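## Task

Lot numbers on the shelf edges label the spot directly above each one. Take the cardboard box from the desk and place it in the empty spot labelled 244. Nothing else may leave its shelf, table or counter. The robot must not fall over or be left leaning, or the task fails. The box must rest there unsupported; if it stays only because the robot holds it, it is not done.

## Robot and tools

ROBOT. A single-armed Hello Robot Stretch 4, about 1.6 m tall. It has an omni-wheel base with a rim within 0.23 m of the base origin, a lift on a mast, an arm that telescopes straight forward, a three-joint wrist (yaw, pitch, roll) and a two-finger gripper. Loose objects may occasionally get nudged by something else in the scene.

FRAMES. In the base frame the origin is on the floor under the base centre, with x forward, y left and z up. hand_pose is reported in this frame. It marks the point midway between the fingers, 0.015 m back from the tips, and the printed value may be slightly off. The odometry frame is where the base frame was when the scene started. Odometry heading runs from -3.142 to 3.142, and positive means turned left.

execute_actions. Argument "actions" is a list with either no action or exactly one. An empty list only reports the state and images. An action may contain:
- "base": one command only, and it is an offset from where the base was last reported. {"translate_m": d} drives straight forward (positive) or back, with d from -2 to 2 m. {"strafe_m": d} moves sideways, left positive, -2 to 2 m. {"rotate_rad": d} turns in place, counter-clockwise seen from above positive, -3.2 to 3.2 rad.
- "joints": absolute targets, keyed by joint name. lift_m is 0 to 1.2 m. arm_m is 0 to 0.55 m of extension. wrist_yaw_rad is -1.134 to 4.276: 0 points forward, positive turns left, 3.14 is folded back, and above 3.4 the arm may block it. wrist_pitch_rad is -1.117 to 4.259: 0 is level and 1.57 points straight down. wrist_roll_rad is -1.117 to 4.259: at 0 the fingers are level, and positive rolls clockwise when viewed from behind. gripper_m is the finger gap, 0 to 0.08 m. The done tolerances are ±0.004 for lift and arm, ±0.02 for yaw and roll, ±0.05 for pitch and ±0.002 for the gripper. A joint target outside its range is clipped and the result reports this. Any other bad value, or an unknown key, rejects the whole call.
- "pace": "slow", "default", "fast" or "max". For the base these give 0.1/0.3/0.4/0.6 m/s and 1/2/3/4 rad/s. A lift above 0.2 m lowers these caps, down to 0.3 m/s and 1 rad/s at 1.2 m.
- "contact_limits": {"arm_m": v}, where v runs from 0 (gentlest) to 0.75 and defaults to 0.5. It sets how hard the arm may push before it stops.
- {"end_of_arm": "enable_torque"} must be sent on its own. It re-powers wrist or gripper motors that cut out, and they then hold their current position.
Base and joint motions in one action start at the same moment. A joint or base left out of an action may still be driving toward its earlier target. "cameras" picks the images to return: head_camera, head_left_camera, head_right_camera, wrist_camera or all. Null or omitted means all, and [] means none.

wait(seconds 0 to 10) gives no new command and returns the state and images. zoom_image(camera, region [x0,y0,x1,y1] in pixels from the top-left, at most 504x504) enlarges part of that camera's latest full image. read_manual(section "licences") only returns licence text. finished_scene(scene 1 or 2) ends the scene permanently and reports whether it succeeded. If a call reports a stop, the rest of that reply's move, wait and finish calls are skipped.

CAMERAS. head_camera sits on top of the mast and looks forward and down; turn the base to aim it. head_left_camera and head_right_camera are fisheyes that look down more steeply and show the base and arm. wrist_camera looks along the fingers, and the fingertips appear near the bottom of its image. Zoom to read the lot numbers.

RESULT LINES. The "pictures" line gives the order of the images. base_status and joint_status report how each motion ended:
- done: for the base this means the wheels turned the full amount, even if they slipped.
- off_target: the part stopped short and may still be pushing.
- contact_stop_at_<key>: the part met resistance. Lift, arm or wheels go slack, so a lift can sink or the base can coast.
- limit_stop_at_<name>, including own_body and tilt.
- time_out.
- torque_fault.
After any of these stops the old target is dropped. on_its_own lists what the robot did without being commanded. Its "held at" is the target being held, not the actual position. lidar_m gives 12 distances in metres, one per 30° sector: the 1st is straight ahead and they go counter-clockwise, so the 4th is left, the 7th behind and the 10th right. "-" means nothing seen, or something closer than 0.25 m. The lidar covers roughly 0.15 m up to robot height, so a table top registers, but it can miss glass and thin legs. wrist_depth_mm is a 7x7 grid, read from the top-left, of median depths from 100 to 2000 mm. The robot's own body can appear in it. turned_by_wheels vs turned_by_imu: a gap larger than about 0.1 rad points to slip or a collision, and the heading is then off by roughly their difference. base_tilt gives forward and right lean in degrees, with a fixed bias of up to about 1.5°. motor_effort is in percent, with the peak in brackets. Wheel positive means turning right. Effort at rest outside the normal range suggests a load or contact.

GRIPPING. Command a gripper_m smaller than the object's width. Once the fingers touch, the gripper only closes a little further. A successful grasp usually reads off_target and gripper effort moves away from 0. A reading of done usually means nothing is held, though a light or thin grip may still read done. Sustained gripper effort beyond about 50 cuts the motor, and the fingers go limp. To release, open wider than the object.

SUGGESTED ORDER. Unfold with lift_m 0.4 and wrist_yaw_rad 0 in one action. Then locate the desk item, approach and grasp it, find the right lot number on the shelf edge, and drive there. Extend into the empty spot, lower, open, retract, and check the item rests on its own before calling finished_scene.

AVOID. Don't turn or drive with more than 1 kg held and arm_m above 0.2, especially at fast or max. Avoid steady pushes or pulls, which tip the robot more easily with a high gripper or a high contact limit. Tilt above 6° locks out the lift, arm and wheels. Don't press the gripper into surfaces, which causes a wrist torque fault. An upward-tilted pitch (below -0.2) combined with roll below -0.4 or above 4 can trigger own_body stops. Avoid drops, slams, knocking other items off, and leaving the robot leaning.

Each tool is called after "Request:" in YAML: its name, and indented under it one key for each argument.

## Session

Request:
execute_actions:
  actions: []

Scene clock: 0.00 s.
base_odometry: x=+0.000 y=+0.000 heading=+0.000 (m, m, rad; odometry frame)
turned_by_wheels: +0.000 (rad since the last result)
turned_by_imu: +0.000 (rad since the last result)
base_tilt: forward=+1.2 right=+0.0 (deg)
lidar_m: 1.25 0.85 0.76 0.78 1.01 1.17 1.18 1.54 1.47 0.75 0.88 1.88
base_status: not commanded
joint_positions: lift_m=+0.233 arm_m=+0.001 wrist_yaw_rad=+3.207 wrist_pitch_rad=+0.004 wrist_roll_rad=-0.002 gripper_m=+0.040
joint_status: not commanded
motor_effort: lift_m=+21 arm_m=+0 wrist_yaw_rad=+2 wrist_pitch_rad=-8 wrist_roll_rad=-1 gripper_m=+2 wheel_0=+0 wheel_1=+0 wheel_2=+0 (%)
hand_pose: x=-0.0459 y=+0.0734 z=+0.4101 quat_wxyz=(-0.033, -0.002, -0.001, +0.999) (m; base frame)
wrist_depth_mm: - 135 181 1863 1618 1537 1397 / - 107 135 1576 1308 1397 1366 / - 113 134 1863 1618 1499 1397 / - 133 163 1808 1308 1499 1366 / 204 1808 1921 1863 1366 1537 1366 / 1336 1661 1537 1430 1255 1464 1397 / 224 - 128 1118 109 1078 1042
pictures: head_camera, head_left_camera, head_right_camera, wrist_camera
Images, in order (width x height): head_camera 420x560, head_left_camera 420x672, head_right_camera 420x672, wrist_camera 616x392.

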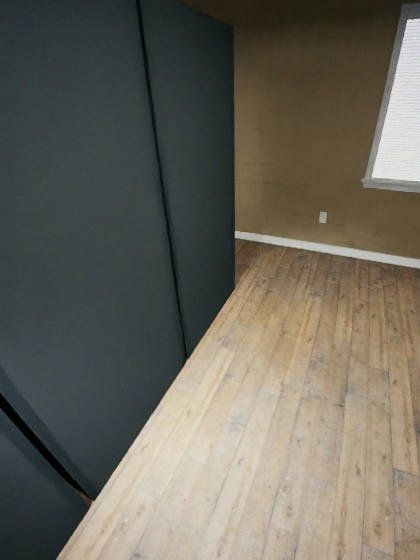

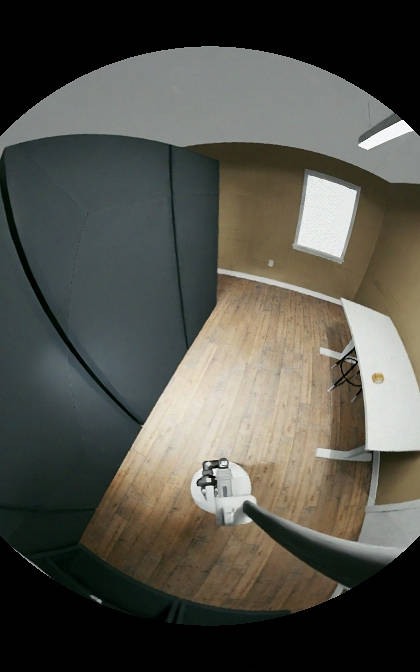

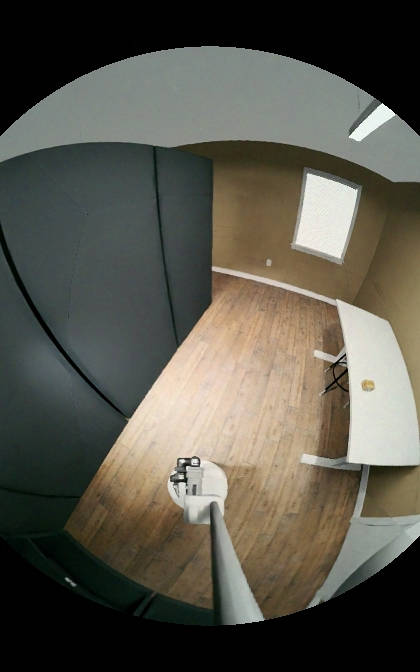

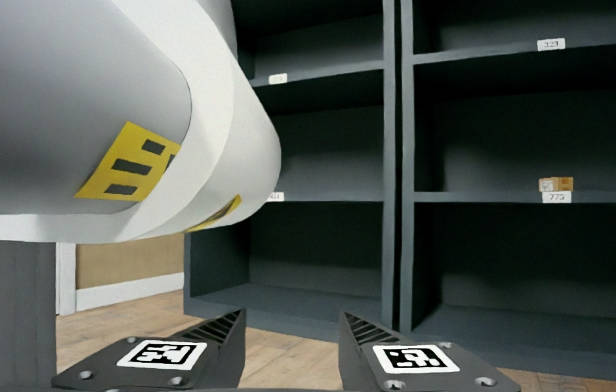

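Request:
zoom_image:
  camera: "wrist_camera"
  region: [230,60,370,210]

Request:
execute_actions:
  actions:
    - {"base":{"rotate_rad":-1.97},"joints":{"lift_m":0.7,"wrist_yaw_rad":0,"gripper_m":0.08},"pace":"fast"}
  cameras: []

Request:
execute_actions:
  actions:
    - {"base":{"strafe_m":0.85},"pace":"fast"}
  cameras: ["head_camera","wrist_camera"]

Region (230, 60, 370, 210) of wrist_camera's 616x392 image, scaled by 3.360; it fills the left 470 columns of this view, and the rest is white.

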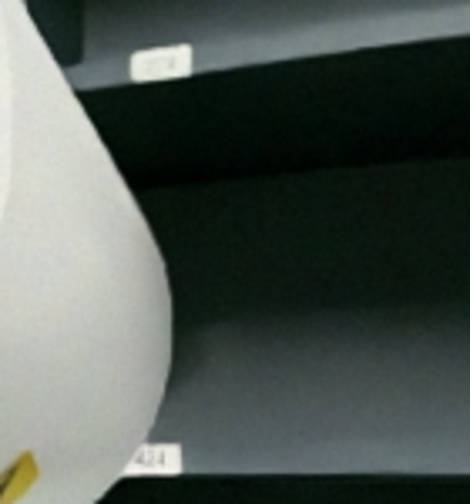

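Scene clock: 7.13 s.
base_odometry: x=+0.000 y=+0.000 heading=-1.970 (m, m, rad; odometry frame)
turned_by_wheels: -1.970 (rad since the last result)
turned_by_imu: -1.948 (rad since the last result)
base_tilt: forward=+1.1 right=+0.0 (deg)
lidar_m: 1.37 0.76 1.00 3.03 1.12 0.80 0.77 0.81 1.12 1.16 1.24 1.51
base_status: done
joint_positions: lift_m=+0.700 arm_m=+0.001 wrist_yaw_rad=+0.000 wrist_pitch_rad=+0.004 wrist_roll_rad=-0.002 gripper_m=+0.080
joint_status: all done
motor_effort: lift_m=+23(25) arm_m=+0(0) wrist_yaw_rad=+0(5) wrist_pitch_rad=-9(9) wrist_roll_rad=+1(1) gripper_m=+2(0) wheel_0=+1(7) wheel_1=+1(8) wheel_2=+1(9) (%)
hand_pose: x=+0.3847 y=-0.0874 z=+0.8771 quat_wxyz=(+1.000, -0.001, +0.002, +0.000) (m; base frame)
wrist_depth_mm: 1229 1229 1281 1229 1229 1229 1281 / 1229 1255 1255 1229 1229 1281 1308 / 1255 1308 1255 1255 1255 1255 1281 / 1205 1255 1255 1255 1229 1281 1255 / 1205 1255 1255 1229 1255 1255 1281 / 723 1229 1229 1229 1205 1229 1255 / - 107 1229 1229 142 - -
pictures: none
No camera images: the call's "cameras" was empty. Leave "cameras" out to get every camera's image.

Scene clock: 10.53 s.
base_odometry: x=+0.783 y=-0.330 heading=-1.970 (m, m, rad; odometry frame)
turned_by_wheels: +0.000 (rad since the last result)
turned_by_imu: -0.004 (rad since the last result)
base_tilt: forward=+1.2 right=-0.1 (deg)
lidar_m: 0.66 0.70 0.96 2.19 1.13 0.81 0.77 0.80 1.09 2.02 2.08 0.72
base_status: done
joint_positions: lift_m=+0.700 arm_m=+0.001 wrist_yaw_rad=+0.000 wrist_pitch_rad=+0.004 wrist_roll_rad=-0.002 gripper_m=+0.080
joint_status: not commanded
motor_effort: lift_m=+23(23) arm_m=+0(0) wrist_yaw_rad=+0(0) wrist_pitch_rad=-9(9) wrist_roll_rad=-1(1) gripper_m=+2(2) wheel_0=+0(11) wheel_1=-1(10) wheel_2=+1(3) (%)
hand_pose: x=+0.3847 y=-0.0874 z=+0.8771 quat_wxyz=(+1.000, -0.001, +0.002, +0.000) (m; base frame)
wrist_depth_mm: 1229 1255 1229 1255 1281 1281 1255 / 1255 1229 1255 1255 1255 1281 1308 / 1205 1205 1229 1255 1229 1308 1229 / 1205 1229 1205 1255 1229 1281 1281 / 1229 1229 1205 1229 1229 1255 1255 / 715 750 699 788 798 904 1255 / - 107 488 521 143 - -
pictures: head_camera, wrist_camera
Images, in order (width x height): head_camera 420x560, wrist_camera 616x392.

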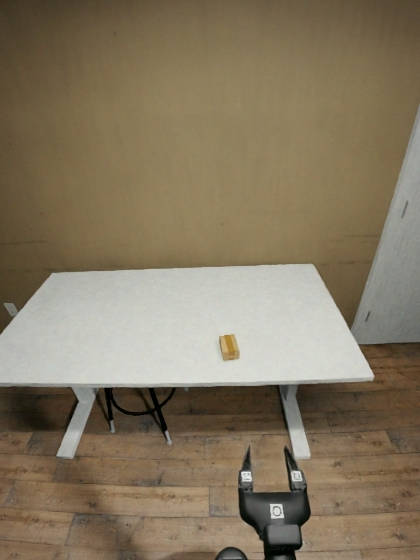

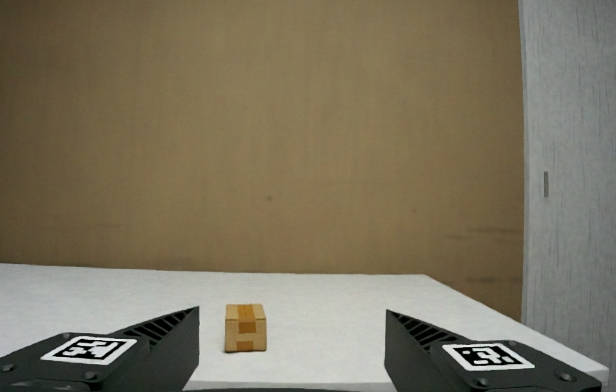

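Request:
execute_actions:
  actions:
    - {"base":{"strafe_m":0.05},"joints":{"lift_m":0.61,"wrist_pitch_rad":0.17,"arm_m":0.3}}
  cameras: ["wrist_camera"]

Scene clock: 14.90 s.
base_odometry: x=+0.829 y=-0.350 heading=-1.970 (m, m, rad; odometry frame)
turned_by_wheels: +0.000 (rad since the last result)
turned_by_imu: +0.000 (rad since the last result)
base_tilt: forward=+1.3 right=-0.1 (deg)
lidar_m: 0.65 0.71 0.95 2.15 1.12 0.82 0.76 0.81 1.14 2.09 2.08 0.73
base_status: done
joint_positions: lift_m=+0.610 arm_m=+0.299 wrist_yaw_rad=+0.000 wrist_pitch_rad=+0.173 wrist_roll_rad=-0.002 gripper_m=+0.080
joint_status: all done
motor_effort: lift_m=+18(22) arm_m=+8(8) wrist_yaw_rad=+3(2) wrist_pitch_rad=-9(10) wrist_roll_rad=-2(0) gripper_m=+2(0) wheel_0=+1(6) wheel_1=+0(8) wheel_2=+1(1) (%)
hand_pose: x=+0.6791 y=-0.0874 z=+0.7519 quat_wxyz=(+0.996, -0.001, +0.086, +0.000) (m; base frame)
wrist_depth_mm: 891 891 891 891 891 904 904 / 891 917 917 917 917 917 917 / 917 917 931 931 946 931 960 / 683 707 741 759 798 842 976 / 349 362 256 257 389 394 394 / 233 242 246 250 254 254 253 / - 106 183 191 143 - -
pictures: wrist_camera
Images, in order (width x height): wrist_camera 616x392.

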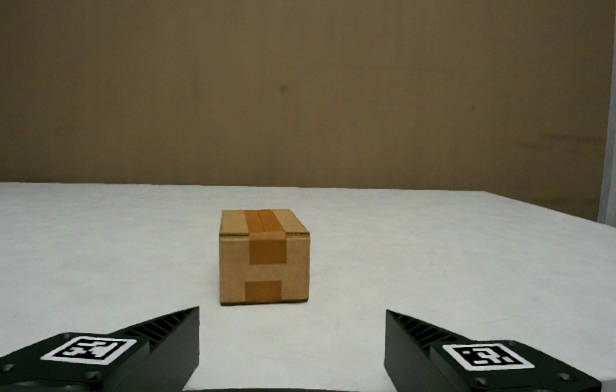

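Yaw 0.09 shifts the pinch left ~2 cm and aligns.

Request:
execute_actions:
  actions:
    - {"joints":{"lift_m":0.605,"wrist_yaw_rad":0.1}}
  cameras: []

Request:
execute_actions:
  actions:
    - {"joints":{"arm_m":0.43}}
  cameras: ["wrist_camera"]

Request:
execute_actions:
  actions:
    - {"joints":{"gripper_m":0.04}}
  cameras: ["wrist_camera"]

Scene clock: 19.33 s.
base_odometry: x=+0.829 y=-0.350 heading=-1.970 (m, m, rad; odometry frame)
turned_by_wheels: +0.000 (rad since the last result)
turned_by_imu: +0.000 (rad since the last result)
base_tilt: forward=+1.2 right=-0.1 (deg)
lidar_m: 0.66 0.69 0.96 2.15 1.10 0.83 0.77 0.81 1.13 2.08 2.09 0.71
base_status: not commanded
joint_positions: lift_m=+0.605 arm_m=+0.299 wrist_yaw_rad=+0.100 wrist_pitch_rad=+0.173 wrist_roll_rad=-0.002 gripper_m=+0.080
joint_status: all done
motor_effort: lift_m=+18(17) arm_m=+8(8) wrist_yaw_rad=+1(7) wrist_pitch_rad=-9(9) wrist_roll_rad=+1(0) gripper_m=+2(1) wheel_0=+1(1) wheel_1=+0(1) wheel_2=+1(1) (%)
hand_pose: x=+0.6867 y=-0.0661 z=+0.7470 quat_wxyz=(+0.995, -0.005, +0.086, +0.050) (m; base frame)
wrist_depth_mm: 946 917 904 904 878 878 831 / 946 960 931 904 904 878 866 / 991 946 946 946 904 904 891 / 654 676 699 741 768 798 917 / 334 347 357 241 368 375 375 / 223 230 236 240 243 242 241 / - 106 175 182 143 - -
pictures: none
No camera images: the call's "cameras" was empty. Leave "cameras" out to get every camera's image.

Scene clock: 20.77 s.
base_odometry: x=+0.829 y=-0.350 heading=-1.970 (m, m, rad; odometry frame)
turned_by_wheels: +0.000 (rad since the last result)
turned_by_imu: +0.000 (rad since the last result)
base_tilt: forward=+1.3 right=+0.0 (deg)
lidar_m: 0.67 0.70 0.94 2.13 1.12 0.83 0.77 0.82 1.10 2.08 2.10 0.72
base_status: not commanded
joint_positions: lift_m=+0.605 arm_m=+0.429 wrist_yaw_rad=+0.100 wrist_pitch_rad=+0.173 wrist_roll_rad=-0.002 gripper_m=+0.080
joint_status: all done
motor_effort: lift_m=+18(18) arm_m=+8(9) wrist_yaw_rad=+3(3) wrist_pitch_rad=-9(9) wrist_roll_rad=-2(0) gripper_m=+2(2) wheel_0=+1(1) wheel_1=+0(1) wheel_2=+1(1) (%)
hand_pose: x=+0.8167 y=-0.0660 z=+0.7470 quat_wxyz=(+0.995, -0.005, +0.086, +0.050) (m; base frame)
wrist_depth_mm: 809 798 778 778 759 741 741 / 831 809 809 788 778 768 759 / 842 831 820 798 788 778 768 / 654 676 707 732 768 788 778 / 332 342 347 187 366 370 370 / 222 228 122 123 224 239 239 / - 107 110 112 114 - -
pictures: wrist_camera
Images, in order (width x height): wrist_camera 616x392.

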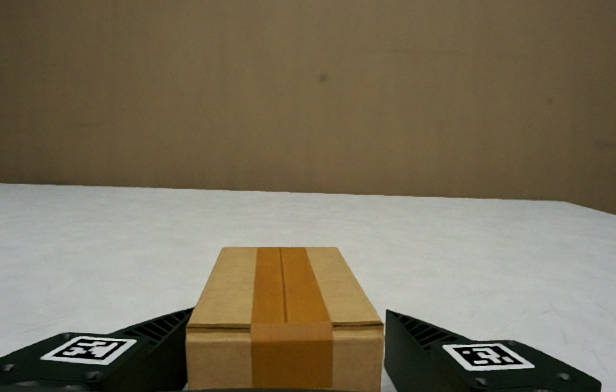

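Scene clock: 21.77 s.
base_odometry: x=+0.829 y=-0.350 heading=-1.970 (m, m, rad; odometry frame)
turned_by_wheels: +0.000 (rad since the last result)
turned_by_imu: +0.000 (rad since the last result)
base_tilt: forward=+1.3 right=+0.0 (deg)
lidar_m: 0.66 0.72 0.95 2.13 1.13 0.82 0.77 0.82 1.12 2.08 2.11 0.71
base_status: not commanded
joint_positions: lift_m=+0.605 arm_m=+0.429 wrist_yaw_rad=+0.100 wrist_pitch_rad=+0.172 wrist_roll_rad=-0.002 gripper_m=+0.059
joint_status: gripper_m off_target (ended at +0.059, target +0.040)
on_its_own: gripper_m is held at +0.054, not at your +0.040, by its contact guard: the fingers met something
motor_effort: lift_m=+18(18) arm_m=+8(8) wrist_yaw_rad=-1(2) wrist_pitch_rad=-9(8) wrist_roll_rad=+0(1) gripper_m=-37(39) wheel_0=+1(1) wheel_1=+1(1) wheel_2=+1(1) (%)
hand_pose: x=+0.8167 y=-0.0660 z=+0.7470 quat_wxyz=(+0.995, -0.005, +0.086, +0.050) (m; base frame)
wrist_depth_mm: 809 798 788 768 759 759 732 / 831 831 809 798 778 768 759 / 842 831 809 809 788 788 778 / 654 668 707 732 759 778 778 / 332 343 355 186 368 373 373 / 222 229 130 123 225 241 239 / - - 111 112 112 186 -
pictures: wrist_camera
Images, in order (width x height): wrist_camera 616x392.

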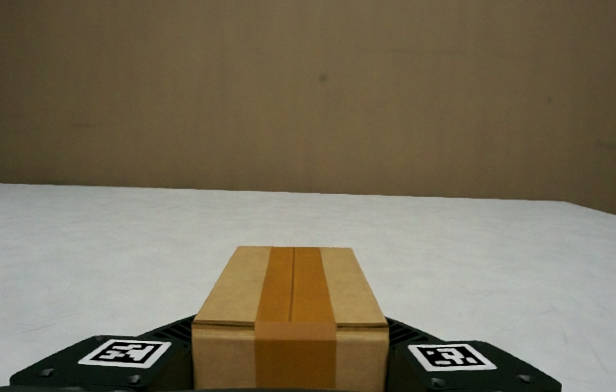

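Request:
execute_actions:
  actions:
    - {"joints":{"lift_m":0.65}}
  cameras: []

Request:
execute_actions:
  actions:
    - {"base":{"strafe_m":1.65},"joints":{"arm_m":0.002,"wrist_yaw_rad":0},"pace":"fast"}
  cameras: ["head_right_camera"]

Scene clock: 26.93 s.
base_odometry: x=+0.829 y=-0.350 heading=-1.970 (m, m, rad; odometry frame)
turned_by_wheels: +0.000 (rad since the last result)
turned_by_imu: +0.000 (rad since the last result)
base_tilt: forward=+1.2 right=+0.0 (deg)
lidar_m: 0.68 0.70 0.99 2.12 1.14 0.82 0.78 0.81 1.11 2.09 2.11 0.69
base_status: not commanded
joint_positions: lift_m=+0.650 arm_m=+0.429 wrist_yaw_rad=+0.100 wrist_pitch_rad=+0.173 wrist_roll_rad=-0.002 gripper_m=+0.059
joint_status: all done
on_its_own: gripper_m is held at +0.054, not at your +0.040, by its contact guard: the fingers met something
motor_effort: lift_m=+24(28) arm_m=+8(8) wrist_yaw_rad=+1(2) wrist_pitch_rad=-11(11) wrist_roll_rad=-2(0) gripper_m=-38(38) wheel_0=+1(1) wheel_1=+0(1) wheel_2=+2(1) (%)
hand_pose: x=+0.8167 y=-0.0660 z=+0.7913 quat_wxyz=(+0.995, -0.005, +0.086, +0.050) (m; base frame)
wrist_depth_mm: 809 788 788 759 768 759 750 / 831 820 798 778 778 768 741 / 842 831 798 820 778 778 759 / 854 842 831 820 788 798 788 / 469 484 500 187 525 525 530 / 317 324 131 123 324 342 340 / - - 112 112 112 265 262
pictures: none
No camera images: the call's "cameras" was empty. Leave "cameras" out to get every camera's image.

Scene clock: 32.30 s.
base_odometry: x=+2.350 y=-0.990 heading=-1.969 (m, m, rad; odometry frame)
turned_by_wheels: +0.000 (rad since the last result)
turned_by_imu: -0.008 (rad since the last result)
base_tilt: forward=+1.2 right=-0.1 (deg)
lidar_m: 1.44 0.72 0.51 0.49 0.53 0.73 1.99 0.94 1.15 3.01 0.97 0.98
base_status: done
joint_positions: lift_m=+0.650 arm_m=+0.003 wrist_yaw_rad=+0.000 wrist_pitch_rad=+0.173 wrist_roll_rad=-0.002 gripper_m=+0.059
joint_status: all done
on_its_own: gripper_m is held at +0.054, not at your +0.040, by its contact guard: the fingers met something
motor_effort: lift_m=+23(24) arm_m=-7(9) wrist_yaw_rad=-2(5) wrist_pitch_rad=-11(12) wrist_roll_rad=-1(1) gripper_m=-38(38) wheel_0=+0(8) wheel_1=-1(11) wheel_2=+2(3) (%)
hand_pose: x=+0.3837 y=-0.0874 z=+0.7913 quat_wxyz=(+0.996, -0.001, +0.087, +0.000) (m; base frame)
wrist_depth_mm: 931 1160 1138 1182 1160 1182 1205 / 946 1160 1182 1205 1205 1205 1205 / 960 1160 1229 1205 1205 1229 1205 / 960 1229 1229 1229 1229 1229 1229 / 946 1229 1229 188 1308 1308 1308 / 960 1255 131 123 1281 1308 1308 / - - 111 112 112 1336 1336
pictures: head_right_camera
Images, in order (width x height): head_right_camera 420x672.

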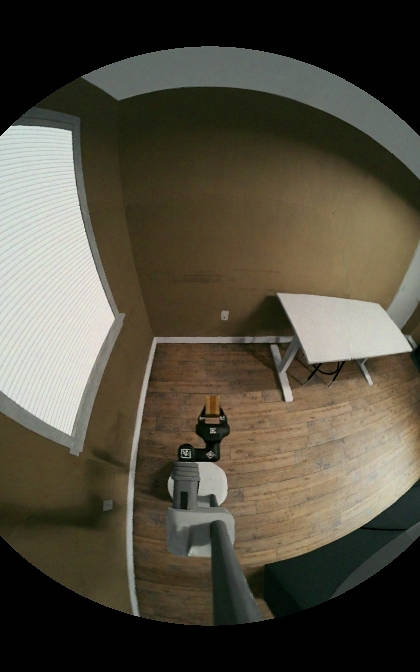

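Request:
execute_actions:
  actions:
    - {"base":{"translate_m":-1.6},"pace":"max"}
  cameras: ["head_right_camera"]

Scene clock: 40.60 s.
base_odometry: x=+2.971 y=+0.485 heading=-1.969 (m, m, rad; odometry frame)
turned_by_wheels: +0.000 (rad since the last result)
turned_by_imu: -0.005 (rad since the last result)
base_tilt: forward=+1.3 right=-0.1 (deg)
lidar_m: 2.06 0.73 0.50 0.45 0.50 0.68 0.64 0.70 0.96 1.40 0.60 0.71
base_status: done
joint_positions: lift_m=+0.650 arm_m=+0.003 wrist_yaw_rad=+0.000 wrist_pitch_rad=+0.173 wrist_roll_rad=-0.002 gripper_m=+0.059
joint_status: not commanded
on_its_own: gripper_m is held at +0.054, not at your +0.040, by its contact guard: the fingers met something
motor_effort: lift_m=+21(23) arm_m=-7(8) wrist_yaw_rad=+0(1) wrist_pitch_rad=-11(10) wrist_roll_rad=+0(1) gripper_m=-38(36) wheel_0=+0(9) wheel_1=+1(6) wheel_2=+0(9) (%)
hand_pose: x=+0.3837 y=-0.0874 z=+0.7915 quat_wxyz=(+0.996, -0.001, +0.087, +0.000) (m; base frame)
wrist_depth_mm: 904 1336 - - - - - / 904 1366 - - - - - / 931 1366 - - - - - / 931 1397 - - - - - / 917 1430 - 187 - - - / 931 1430 131 123 1863 - 574 / - - 111 112 112 1576 554
pictures: head_right_camera
Images, in order (width x height): head_right_camera 420x672.

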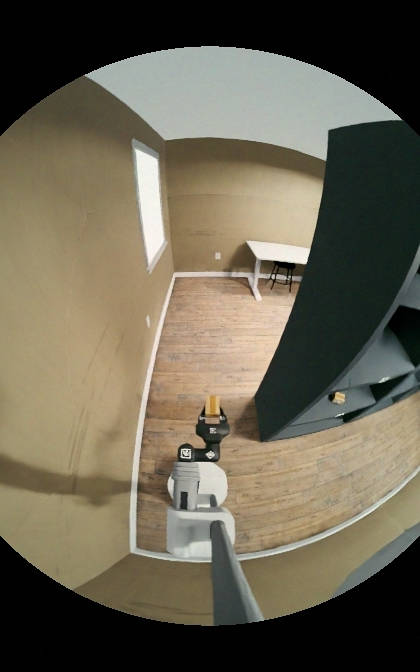

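Request:
execute_actions:
  actions:
    - {"base":{"translate_m":-0.28},"pace":"max"}
  cameras: []

Request:
execute_actions:
  actions:
    - {"base":{"strafe_m":-1.35},"pace":"max"}
  cameras: ["head_camera","head_right_camera"]

Request:
zoom_image:
  camera: "head_camera"
  region: [0,300,420,480]

Scene clock: 46.53 s.
base_odometry: x=+3.080 y=+0.743 heading=-1.969 (m, m, rad; odometry frame)
turned_by_wheels: +0.000 (rad since the last result)
turned_by_imu: -0.001 (rad since the last result)
base_tilt: forward=+1.2 right=-0.1 (deg)
lidar_m: 2.05 0.72 0.50 0.47 0.50 0.40 0.37 0.37 0.55 1.46 0.87 0.77
base_status: done
joint_positions: lift_m=+0.650 arm_m=+0.003 wrist_yaw_rad=+0.000 wrist_pitch_rad=+0.173 wrist_roll_rad=-0.002 gripper_m=+0.059
joint_status: not commanded
on_its_own: gripper_m is held at +0.054, not at your +0.040, by its contact guard: the fingers met something
motor_effort: lift_m=+21(21) arm_m=-7(7) wrist_yaw_rad=+0(1) wrist_pitch_rad=-11(11) wrist_roll_rad=-1(2) gripper_m=-37(38) wheel_0=+0(6) wheel_1=+0(7) wheel_2=+0(11) (%)
hand_pose: x=+0.3837 y=-0.0874 z=+0.7915 quat_wxyz=(+0.996, -0.001, +0.087, +0.000) (m; base frame)
wrist_depth_mm: 904 1336 - - - - 585 / 904 1336 - - - - 585 / 917 1366 - - - 820 591 / 917 1430 - - - 831 585 / 904 1397 - 187 - 788 580 / 931 1336 130 124 1808 809 569 / - - 111 112 112 647 554
pictures: none
No camera images: the call's "cameras" was empty. Leave "cameras" out to get every camera's image.

Scene clock: 50.83 s.
base_odometry: x=+1.836 y=+1.267 heading=-1.969 (m, m, rad; odometry frame)
turned_by_wheels: +0.000 (rad since the last result)
turned_by_imu: +0.004 (rad since the last result)
base_tilt: forward=+1.3 right=-0.1 (deg)
lidar_m: 0.60 0.63 0.88 1.51 0.52 0.37 0.34 0.36 0.52 1.36 0.92 0.64
base_status: done
joint_positions: lift_m=+0.650 arm_m=+0.003 wrist_yaw_rad=+0.000 wrist_pitch_rad=+0.173 wrist_roll_rad=-0.002 gripper_m=+0.059
joint_status: not commanded
on_its_own: gripper_m is held at +0.054, not at your +0.040, by its contact guard: the fingers met something
motor_effort: lift_m=+21(21) arm_m=-7(7) wrist_yaw_rad=+0(2) wrist_pitch_rad=-12(11) wrist_roll_rad=-1(0) gripper_m=-39(38) wheel_0=+0(9) wheel_1=+0(11) wheel_2=+0(2) (%)
hand_pose: x=+0.3837 y=-0.0874 z=+0.7915 quat_wxyz=(+0.996, -0.001, +0.087, +0.000) (m; base frame)
wrist_depth_mm: 366 370 375 377 379 597 820 / 574 585 496 387 554 508 477 / 809 831 854 394 842 842 866 / 831 831 842 402 866 854 866 / 866 842 842 187 891 891 891 / 723 741 130 123 723 788 768 / - - 111 112 112 603 597
pictures: head_camera, head_right_camera
Images, in order (width x height): head_camera 420x560, head_right_camera 420x672.

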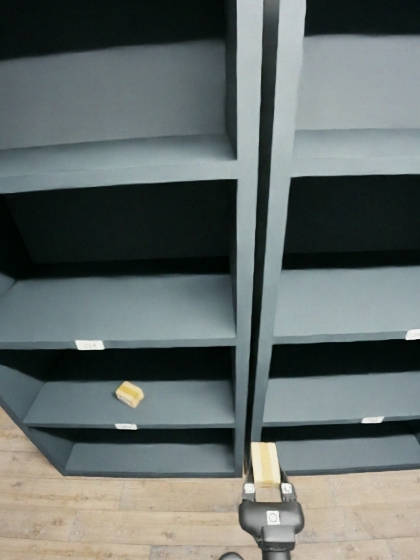

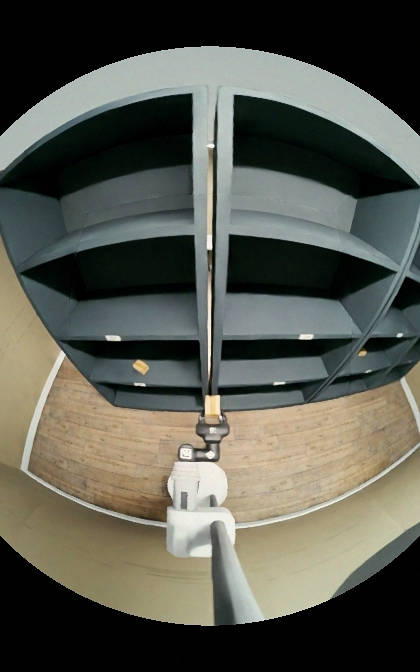

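Region (0, 300, 420, 480) of head_camera's 420x560 image, scaled by 1.200, with more detail than that image has; it fills the top 216 rows of this view, and the rest is white.

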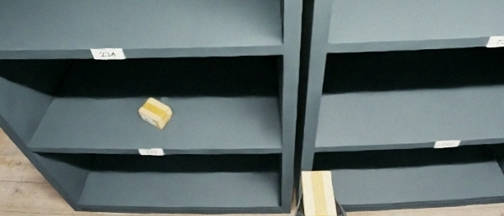

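Request:
zoom_image:
  camera: "head_camera"
  region: [50,325,130,365]

Request:
zoom_image:
  camera: "head_camera"
  region: [340,400,420,440]

Region (50, 325, 130, 365) of head_camera's 420x560 image, scaled by 6.300, with more detail than that image has.

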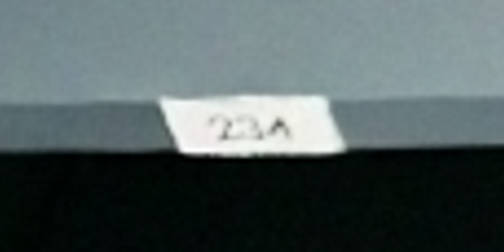

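Region (340, 400, 420, 440) of head_camera's 420x560 image, scaled by 6.300, with more detail than that image has.

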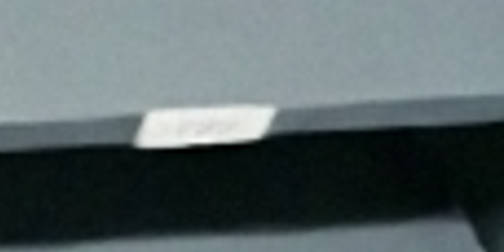

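Request:
execute_actions:
  actions:
    - {"base":{"strafe_m":-0.46},"joints":{"lift_m":0.36},"pace":"max"}
  cameras: ["head_camera","wrist_camera"]

Request:
zoom_image:
  camera: "head_camera"
  region: [190,315,310,365]

Scene clock: 58.13 s.
base_odometry: x=+1.412 y=+1.445 heading=-1.970 (m, m, rad; odometry frame)
turned_by_wheels: +0.000 (rad since the last result)
turned_by_imu: +0.001 (rad since the last result)
base_tilt: forward=+1.3 right=-0.1 (deg)
lidar_m: 0.61 0.64 0.90 1.47 0.50 0.36 0.33 0.35 0.52 1.34 0.92 0.66
base_status: done
joint_positions: lift_m=+0.360 arm_m=+0.003 wrist_yaw_rad=+0.000 wrist_pitch_rad=+0.173 wrist_roll_rad=-0.002 gripper_m=+0.059
joint_status: all done
on_its_own: gripper_m is held at +0.054, not at your +0.040, by its contact guard: the fingers met something
motor_effort: lift_m=+20(19) arm_m=-7(7) wrist_yaw_rad=+1(3) wrist_pitch_rad=-12(12) wrist_roll_rad=-1(0) gripper_m=-37(38) wheel_0=-1(8) wheel_1=+1(11) wheel_2=-1(1) (%)
hand_pose: x=+0.3837 y=-0.0874 z=+0.5016 quat_wxyz=(+0.996, -0.001, +0.087, +0.000) (m; base frame)
wrist_depth_mm: 615 788 820 809 820 820 597 / 627 820 820 820 842 820 585 / 634 820 831 842 842 820 591 / 399 402 407 424 445 466 421 / 634 854 866 187 891 809 580 / 634 891 131 123 904 798 580 / - - 111 112 112 661 564
pictures: head_camera, wrist_camera
Images, in order (width x height): head_camera 420x560, wrist_camera 616x392.

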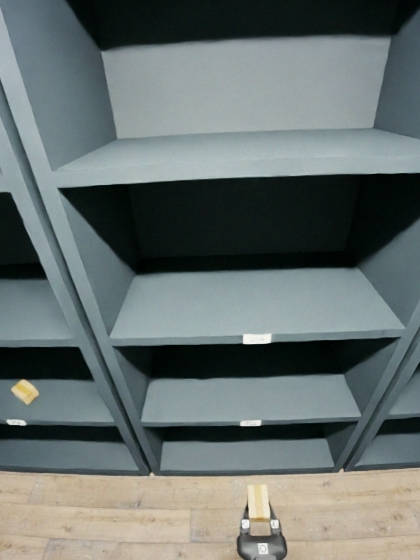

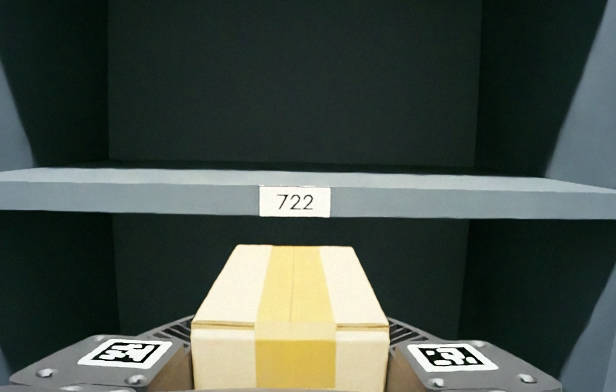

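Region (190, 315, 310, 365) of head_camera's 420x560 image, scaled by 4.200, with more detail than that image has; it fills the top 210 rows of this view, and the rest is white.

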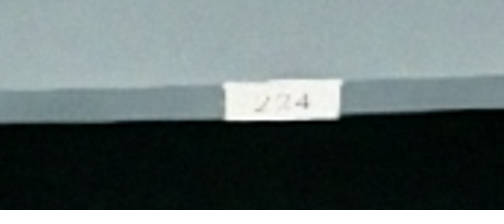

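Request:
execute_actions:
  actions:
    - {"base":{"strafe_m":-0.935},"joints":{"lift_m":0.82},"pace":"max"}
  cameras: ["head_camera","wrist_camera"]

Scene clock: 63.57 s.
base_odometry: x=+0.551 y=+1.809 heading=-1.970 (m, m, rad; odometry frame)
turned_by_wheels: +0.000 (rad since the last result)
turned_by_imu: +0.002 (rad since the last result)
base_tilt: forward=+1.2 right=+0.0 (deg)
lidar_m: 0.63 0.65 0.90 1.42 0.46 0.34 0.31 0.35 0.48 1.28 0.94 0.66
base_status: done
joint_positions: lift_m=+0.820 arm_m=+0.003 wrist_yaw_rad=+0.000 wrist_pitch_rad=+0.173 wrist_roll_rad=-0.002 gripper_m=+0.059
joint_status: all done
on_its_own: gripper_m is held at +0.054, not at your +0.040, by its contact guard: the fingers met something
motor_effort: lift_m=+22(26) arm_m=-7(7) wrist_yaw_rad=+0(0) wrist_pitch_rad=-11(11) wrist_roll_rad=+0(1) gripper_m=-37(36) wheel_0=+0(13) wheel_1=+0(13) wheel_2=-1(1) (%)
hand_pose: x=+0.3837 y=-0.0874 z=+0.9614 quat_wxyz=(+0.996, -0.001, +0.087, +0.000) (m; base frame)
wrist_depth_mm: 621 809 809 820 831 809 597 / 627 831 820 842 842 820 597 / 634 842 842 842 866 809 585 / 415 418 427 445 469 492 439 / 640 878 878 187 904 831 580 / 627 878 130 124 904 820 580 / - - 111 112 112 654 559
pictures: head_camera, wrist_camera
Images, in order (width x height): head_camera 420x560, wrist_camera 616x392.

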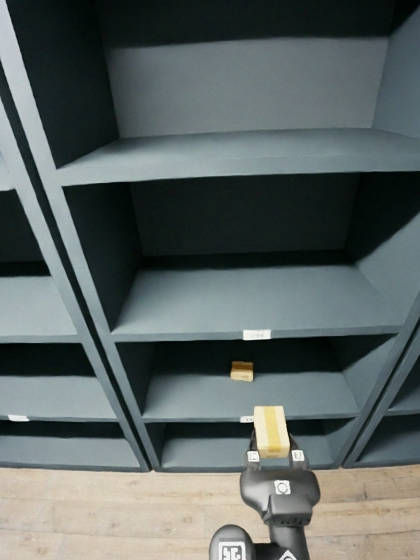

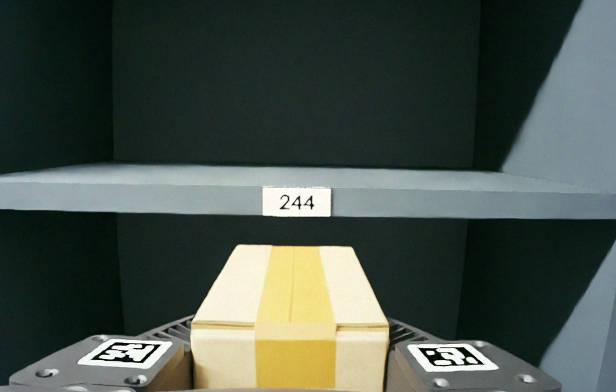

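Request:
execute_actions:
  actions:
    - {"joints":{"lift_m":0.905}}
  cameras: []

Request:
execute_actions:
  actions:
    - {"joints":{"arm_m":0.43}}
  cameras: []

Request:
execute_actions:
  actions:
    - {"joints":{"lift_m":0.88},"pace":"slow"}
  cameras: []

Scene clock: 67.83 s.
base_odometry: x=+0.551 y=+1.809 heading=-1.970 (m, m, rad; odometry frame)
turned_by_wheels: +0.000 (rad since the last result)
turned_by_imu: +0.000 (rad since the last result)
base_tilt: forward=+1.1 right=-0.1 (deg)
lidar_m: 0.62 0.67 0.90 1.44 0.47 0.34 0.32 0.34 0.49 1.30 0.94 0.67
base_status: not commanded
joint_positions: lift_m=+0.905 arm_m=+0.003 wrist_yaw_rad=+0.000 wrist_pitch_rad=+0.173 wrist_roll_rad=-0.002 gripper_m=+0.059
joint_status: all done
on_its_own: gripper_m is held at +0.054, not at your +0.040, by its contact guard: the fingers met something
motor_effort: lift_m=+24(26) arm_m=-7(7) wrist_yaw_rad=+3(0) wrist_pitch_rad=-10(11) wrist_roll_rad=+1(0) gripper_m=-36(37) wheel_0=+0(0) wheel_1=-1(1) wheel_2=-1(1) (%)
hand_pose: x=+0.3837 y=-0.0874 z=+1.0463 quat_wxyz=(+0.996, -0.001, +0.087, +0.000) (m; base frame)
wrist_depth_mm: 609 798 820 820 831 809 597 / 615 820 831 842 854 820 597 / 627 842 854 831 866 831 591 / 621 798 854 891 842 778 585 / 433 445 455 187 480 480 488 / 627 878 131 123 442 759 559 / - - 111 112 112 654 554
pictures: none
No camera images: the call's "cameras" was empty. Leave "cameras" out to get every camera's image.

Scene clock: 70.20 s.
base_odometry: x=+0.551 y=+1.809 heading=-1.970 (m, m, rad; odometry frame)
turned_by_wheels: +0.000 (rad since the last result)
turned_by_imu: +0.000 (rad since the last result)
base_tilt: forward=+1.2 right=+0.1 (deg)
lidar_m: 0.62 0.64 0.90 1.46 0.50 0.34 0.32 0.35 0.47 1.27 0.95 0.68
base_status: not commanded
joint_positions: lift_m=+0.905 arm_m=+0.429 wrist_yaw_rad=+0.000 wrist_pitch_rad=+0.173 wrist_roll_rad=-0.002 gripper_m=+0.059
joint_status: all done
on_its_own: gripper_m is held at +0.054, not at your +0.040, by its contact guard: the fingers met something
motor_effort: lift_m=+24(24) arm_m=+8(10) wrist_yaw_rad=-1(4) wrist_pitch_rad=-11(11) wrist_roll_rad=-1(0) gripper_m=-37(37) wheel_0=+0(0) wheel_1=+0(1) wheel_2=-1(1) (%)
hand_pose: x=+0.8090 y=-0.0874 z=+1.0463 quat_wxyz=(+0.996, -0.001, +0.087, +0.000) (m; base frame)
wrist_depth_mm: 415 415 418 427 430 433 439 / 421 430 430 436 439 439 449 / 430 436 439 442 445 449 455 / 442 445 449 449 452 459 462 / 421 433 449 187 466 462 466 / 282 290 131 124 286 307 304 / - - 111 112 112 236 235
pictures: none
No camera images: the call's "cameras" was empty. Leave "cameras" out to get every camera's image.

Scene clock: 71.20 s.
base_odometry: x=+0.551 y=+1.809 heading=-1.970 (m, m, rad; odometry frame)
turned_by_wheels: +0.000 (rad since the last result)
turned_by_imu: +0.000 (rad since the last result)
base_tilt: forward=+1.3 right=+0.0 (deg)
lidar_m: 0.63 0.66 0.90 1.44 0.48 0.33 0.32 0.33 0.47 1.28 0.95 0.65
base_status: not commanded
joint_positions: lift_m=+0.880 arm_m=+0.429 wrist_yaw_rad=+0.000 wrist_pitch_rad=+0.173 wrist_roll_rad=-0.002 gripper_m=+0.059
joint_status: all done
on_its_own: gripper_m is held at +0.054, not at your +0.040, by its contact guard: the fingers met something
motor_effort: lift_m=+18(23) arm_m=+8(8) wrist_yaw_rad=+2(1) wrist_pitch_rad=-11(11) wrist_roll_rad=+0(0) gripper_m=-37(37) wheel_0=+0(0) wheel_1=+0(0) wheel_2=-1(1) (%)
hand_pose: x=+0.8090 y=-0.0874 z=+1.0218 quat_wxyz=(+0.996, -0.001, +0.087, +0.000) (m; base frame)
wrist_depth_mm: 415 418 421 427 430 430 436 / 421 421 433 433 439 442 442 / 433 436 439 442 452 449 455 / 439 442 449 452 455 462 469 / 343 355 359 187 382 382 384 / 229 236 131 124 233 249 248 / - - 112 112 112 192 -
pictures: none
No camera images: the call's "cameras" was empty. Leave "cameras" out to get every camera's image.

Request:
execute_actions:
  actions:
    - {"joints":{"lift_m":0.8765},"pace":"slow"}
  cameras: []

Request:
execute_actions:
  actions:
    - {"joints":{"gripper_m":0.08}}
  cameras: []

Request:
execute_actions:
  actions:
    - {"joints":{"arm_m":0.2}}
  cameras: ["wrist_camera"]

Request:
finished_scene:
  scene: 2

Scene clock: 75.60 s.
base_odometry: x=+0.551 y=+1.809 heading=-1.970 (m, m, rad; odometry frame)
turned_by_wheels: +0.000 (rad since the last result)
turned_by_imu: +0.000 (rad since the last result)
base_tilt: forward=+1.2 right=+0.0 (deg)
lidar_m: 0.63 0.65 0.91 1.42 0.46 0.34 0.33 0.34 0.49 1.28 0.94 0.67
base_status: not commanded
joint_positions: lift_m=+0.877 arm_m=+0.429 wrist_yaw_rad=+0.000 wrist_pitch_rad=+0.173 wrist_roll_rad=-0.002 gripper_m=+0.059
joint_status: all done
on_its_own: gripper_m is held at +0.054, not at your +0.040, by its contact guard: the fingers met something
motor_effort: lift_m=+18(19) arm_m=+8(8) wrist_yaw_rad=+2(1) wrist_pitch_rad=-11(12) wrist_roll_rad=-1(0) gripper_m=-38(38) wheel_0=+0(0) wheel_1=-1(0) wheel_2=-1(1) (%)
hand_pose: x=+0.8090 y=-0.0874 z=+1.0183 quat_wxyz=(+0.996, -0.001, +0.087, +0.000) (m; base frame)
wrist_depth_mm: 415 421 421 427 433 430 436 / 421 427 433 436 439 442 445 / 430 433 439 445 445 449 449 / 442 442 449 449 455 462 459 / 330 343 351 187 368 370 373 / 221 229 131 123 226 240 240 / - - 111 112 112 186 -
pictures: none
No camera images: the call's "cameras" was empty. Leave "cameras" out to get every camera's image.

Scene clock: 76.53 s.
base_odometry: x=+0.551 y=+1.809 heading=-1.970 (m, m, rad; odometry frame)
turned_by_wheels: +0.000 (rad since the last result)
turned_by_imu: +0.000 (rad since the last result)
base_tilt: forward=+1.2 right=+0.0 (deg)
lidar_m: 0.63 0.64 0.89 1.42 0.48 0.33 0.31 0.33 0.48 1.28 0.95 0.67
base_status: not commanded
joint_positions: lift_m=+0.877 arm_m=+0.429 wrist_yaw_rad=+0.000 wrist_pitch_rad=+0.173 wrist_roll_rad=-0.002 gripper_m=+0.080
joint_status: all done
motor_effort: lift_m=+18(18) arm_m=+8(8) wrist_yaw_rad=-2(2) wrist_pitch_rad=-10(11) wrist_roll_rad=-1(2) gripper_m=+3(37) wheel_0=+0(0) wheel_1=+0(0) wheel_2=-1(1) (%)
hand_pose: x=+0.8090 y=-0.0874 z=+1.0184 quat_wxyz=(+0.996, -0.001, +0.086, +0.000) (m; base frame)
wrist_depth_mm: 418 421 421 424 430 433 436 / 421 427 430 436 442 439 442 / 433 433 442 442 445 455 455 / 442 445 445 452 459 459 469 / 334 349 355 190 368 373 375 / 224 230 133 126 227 243 241 / - 106 112 112 113 - -
pictures: none
No camera images: the call's "cameras" was empty. Leave "cameras" out to get every camera's image.

Scene clock: 78.33 s.
base_odometry: x=+0.551 y=+1.809 heading=-1.970 (m, m, rad; odometry frame)
turned_by_wheels: +0.000 (rad since the last result)
turned_by_imu: +0.000 (rad since the last result)
base_tilt: forward=+1.2 right=+0.0 (deg)
lidar_m: 0.63 0.66 0.89 1.41 0.48 0.34 0.32 0.34 0.44 1.29 0.97 0.69
base_status: not commanded
joint_positions: lift_m=+0.877 arm_m=+0.201 wrist_yaw_rad=+0.000 wrist_pitch_rad=+0.173 wrist_roll_rad=-0.002 gripper_m=+0.080
joint_status: all done
motor_effort: lift_m=+18(18) arm_m=-8(9) wrist_yaw_rad=+3(2) wrist_pitch_rad=-9(10) wrist_roll_rad=-2(1) gripper_m=+1(1) wheel_0=+0(0) wheel_1=+0(0) wheel_2=-1(1) (%)
hand_pose: x=+0.5818 y=-0.0874 z=+1.0184 quat_wxyz=(+0.996, -0.001, +0.086, +0.000) (m; base frame)
wrist_depth_mm: 615 627 627 640 640 654 591 / 621 640 647 654 647 661 580 / 640 661 661 661 668 668 585 / 574 661 668 627 676 691 569 / 340 351 362 336 373 379 379 / 231 232 239 242 245 245 244 / - 107 236 480 142 - -
pictures: wrist_camera
Images, in order (width x height): wrist_camera 616x392.

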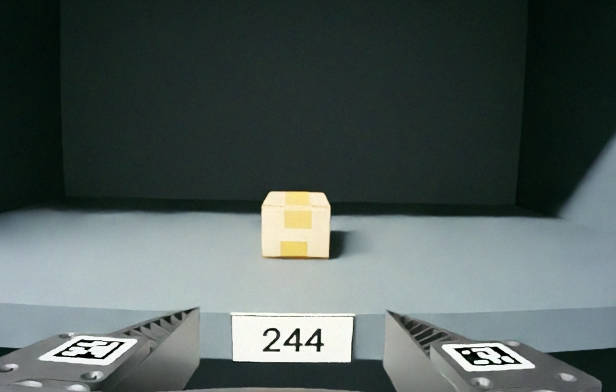

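The scene is finished: the task was done.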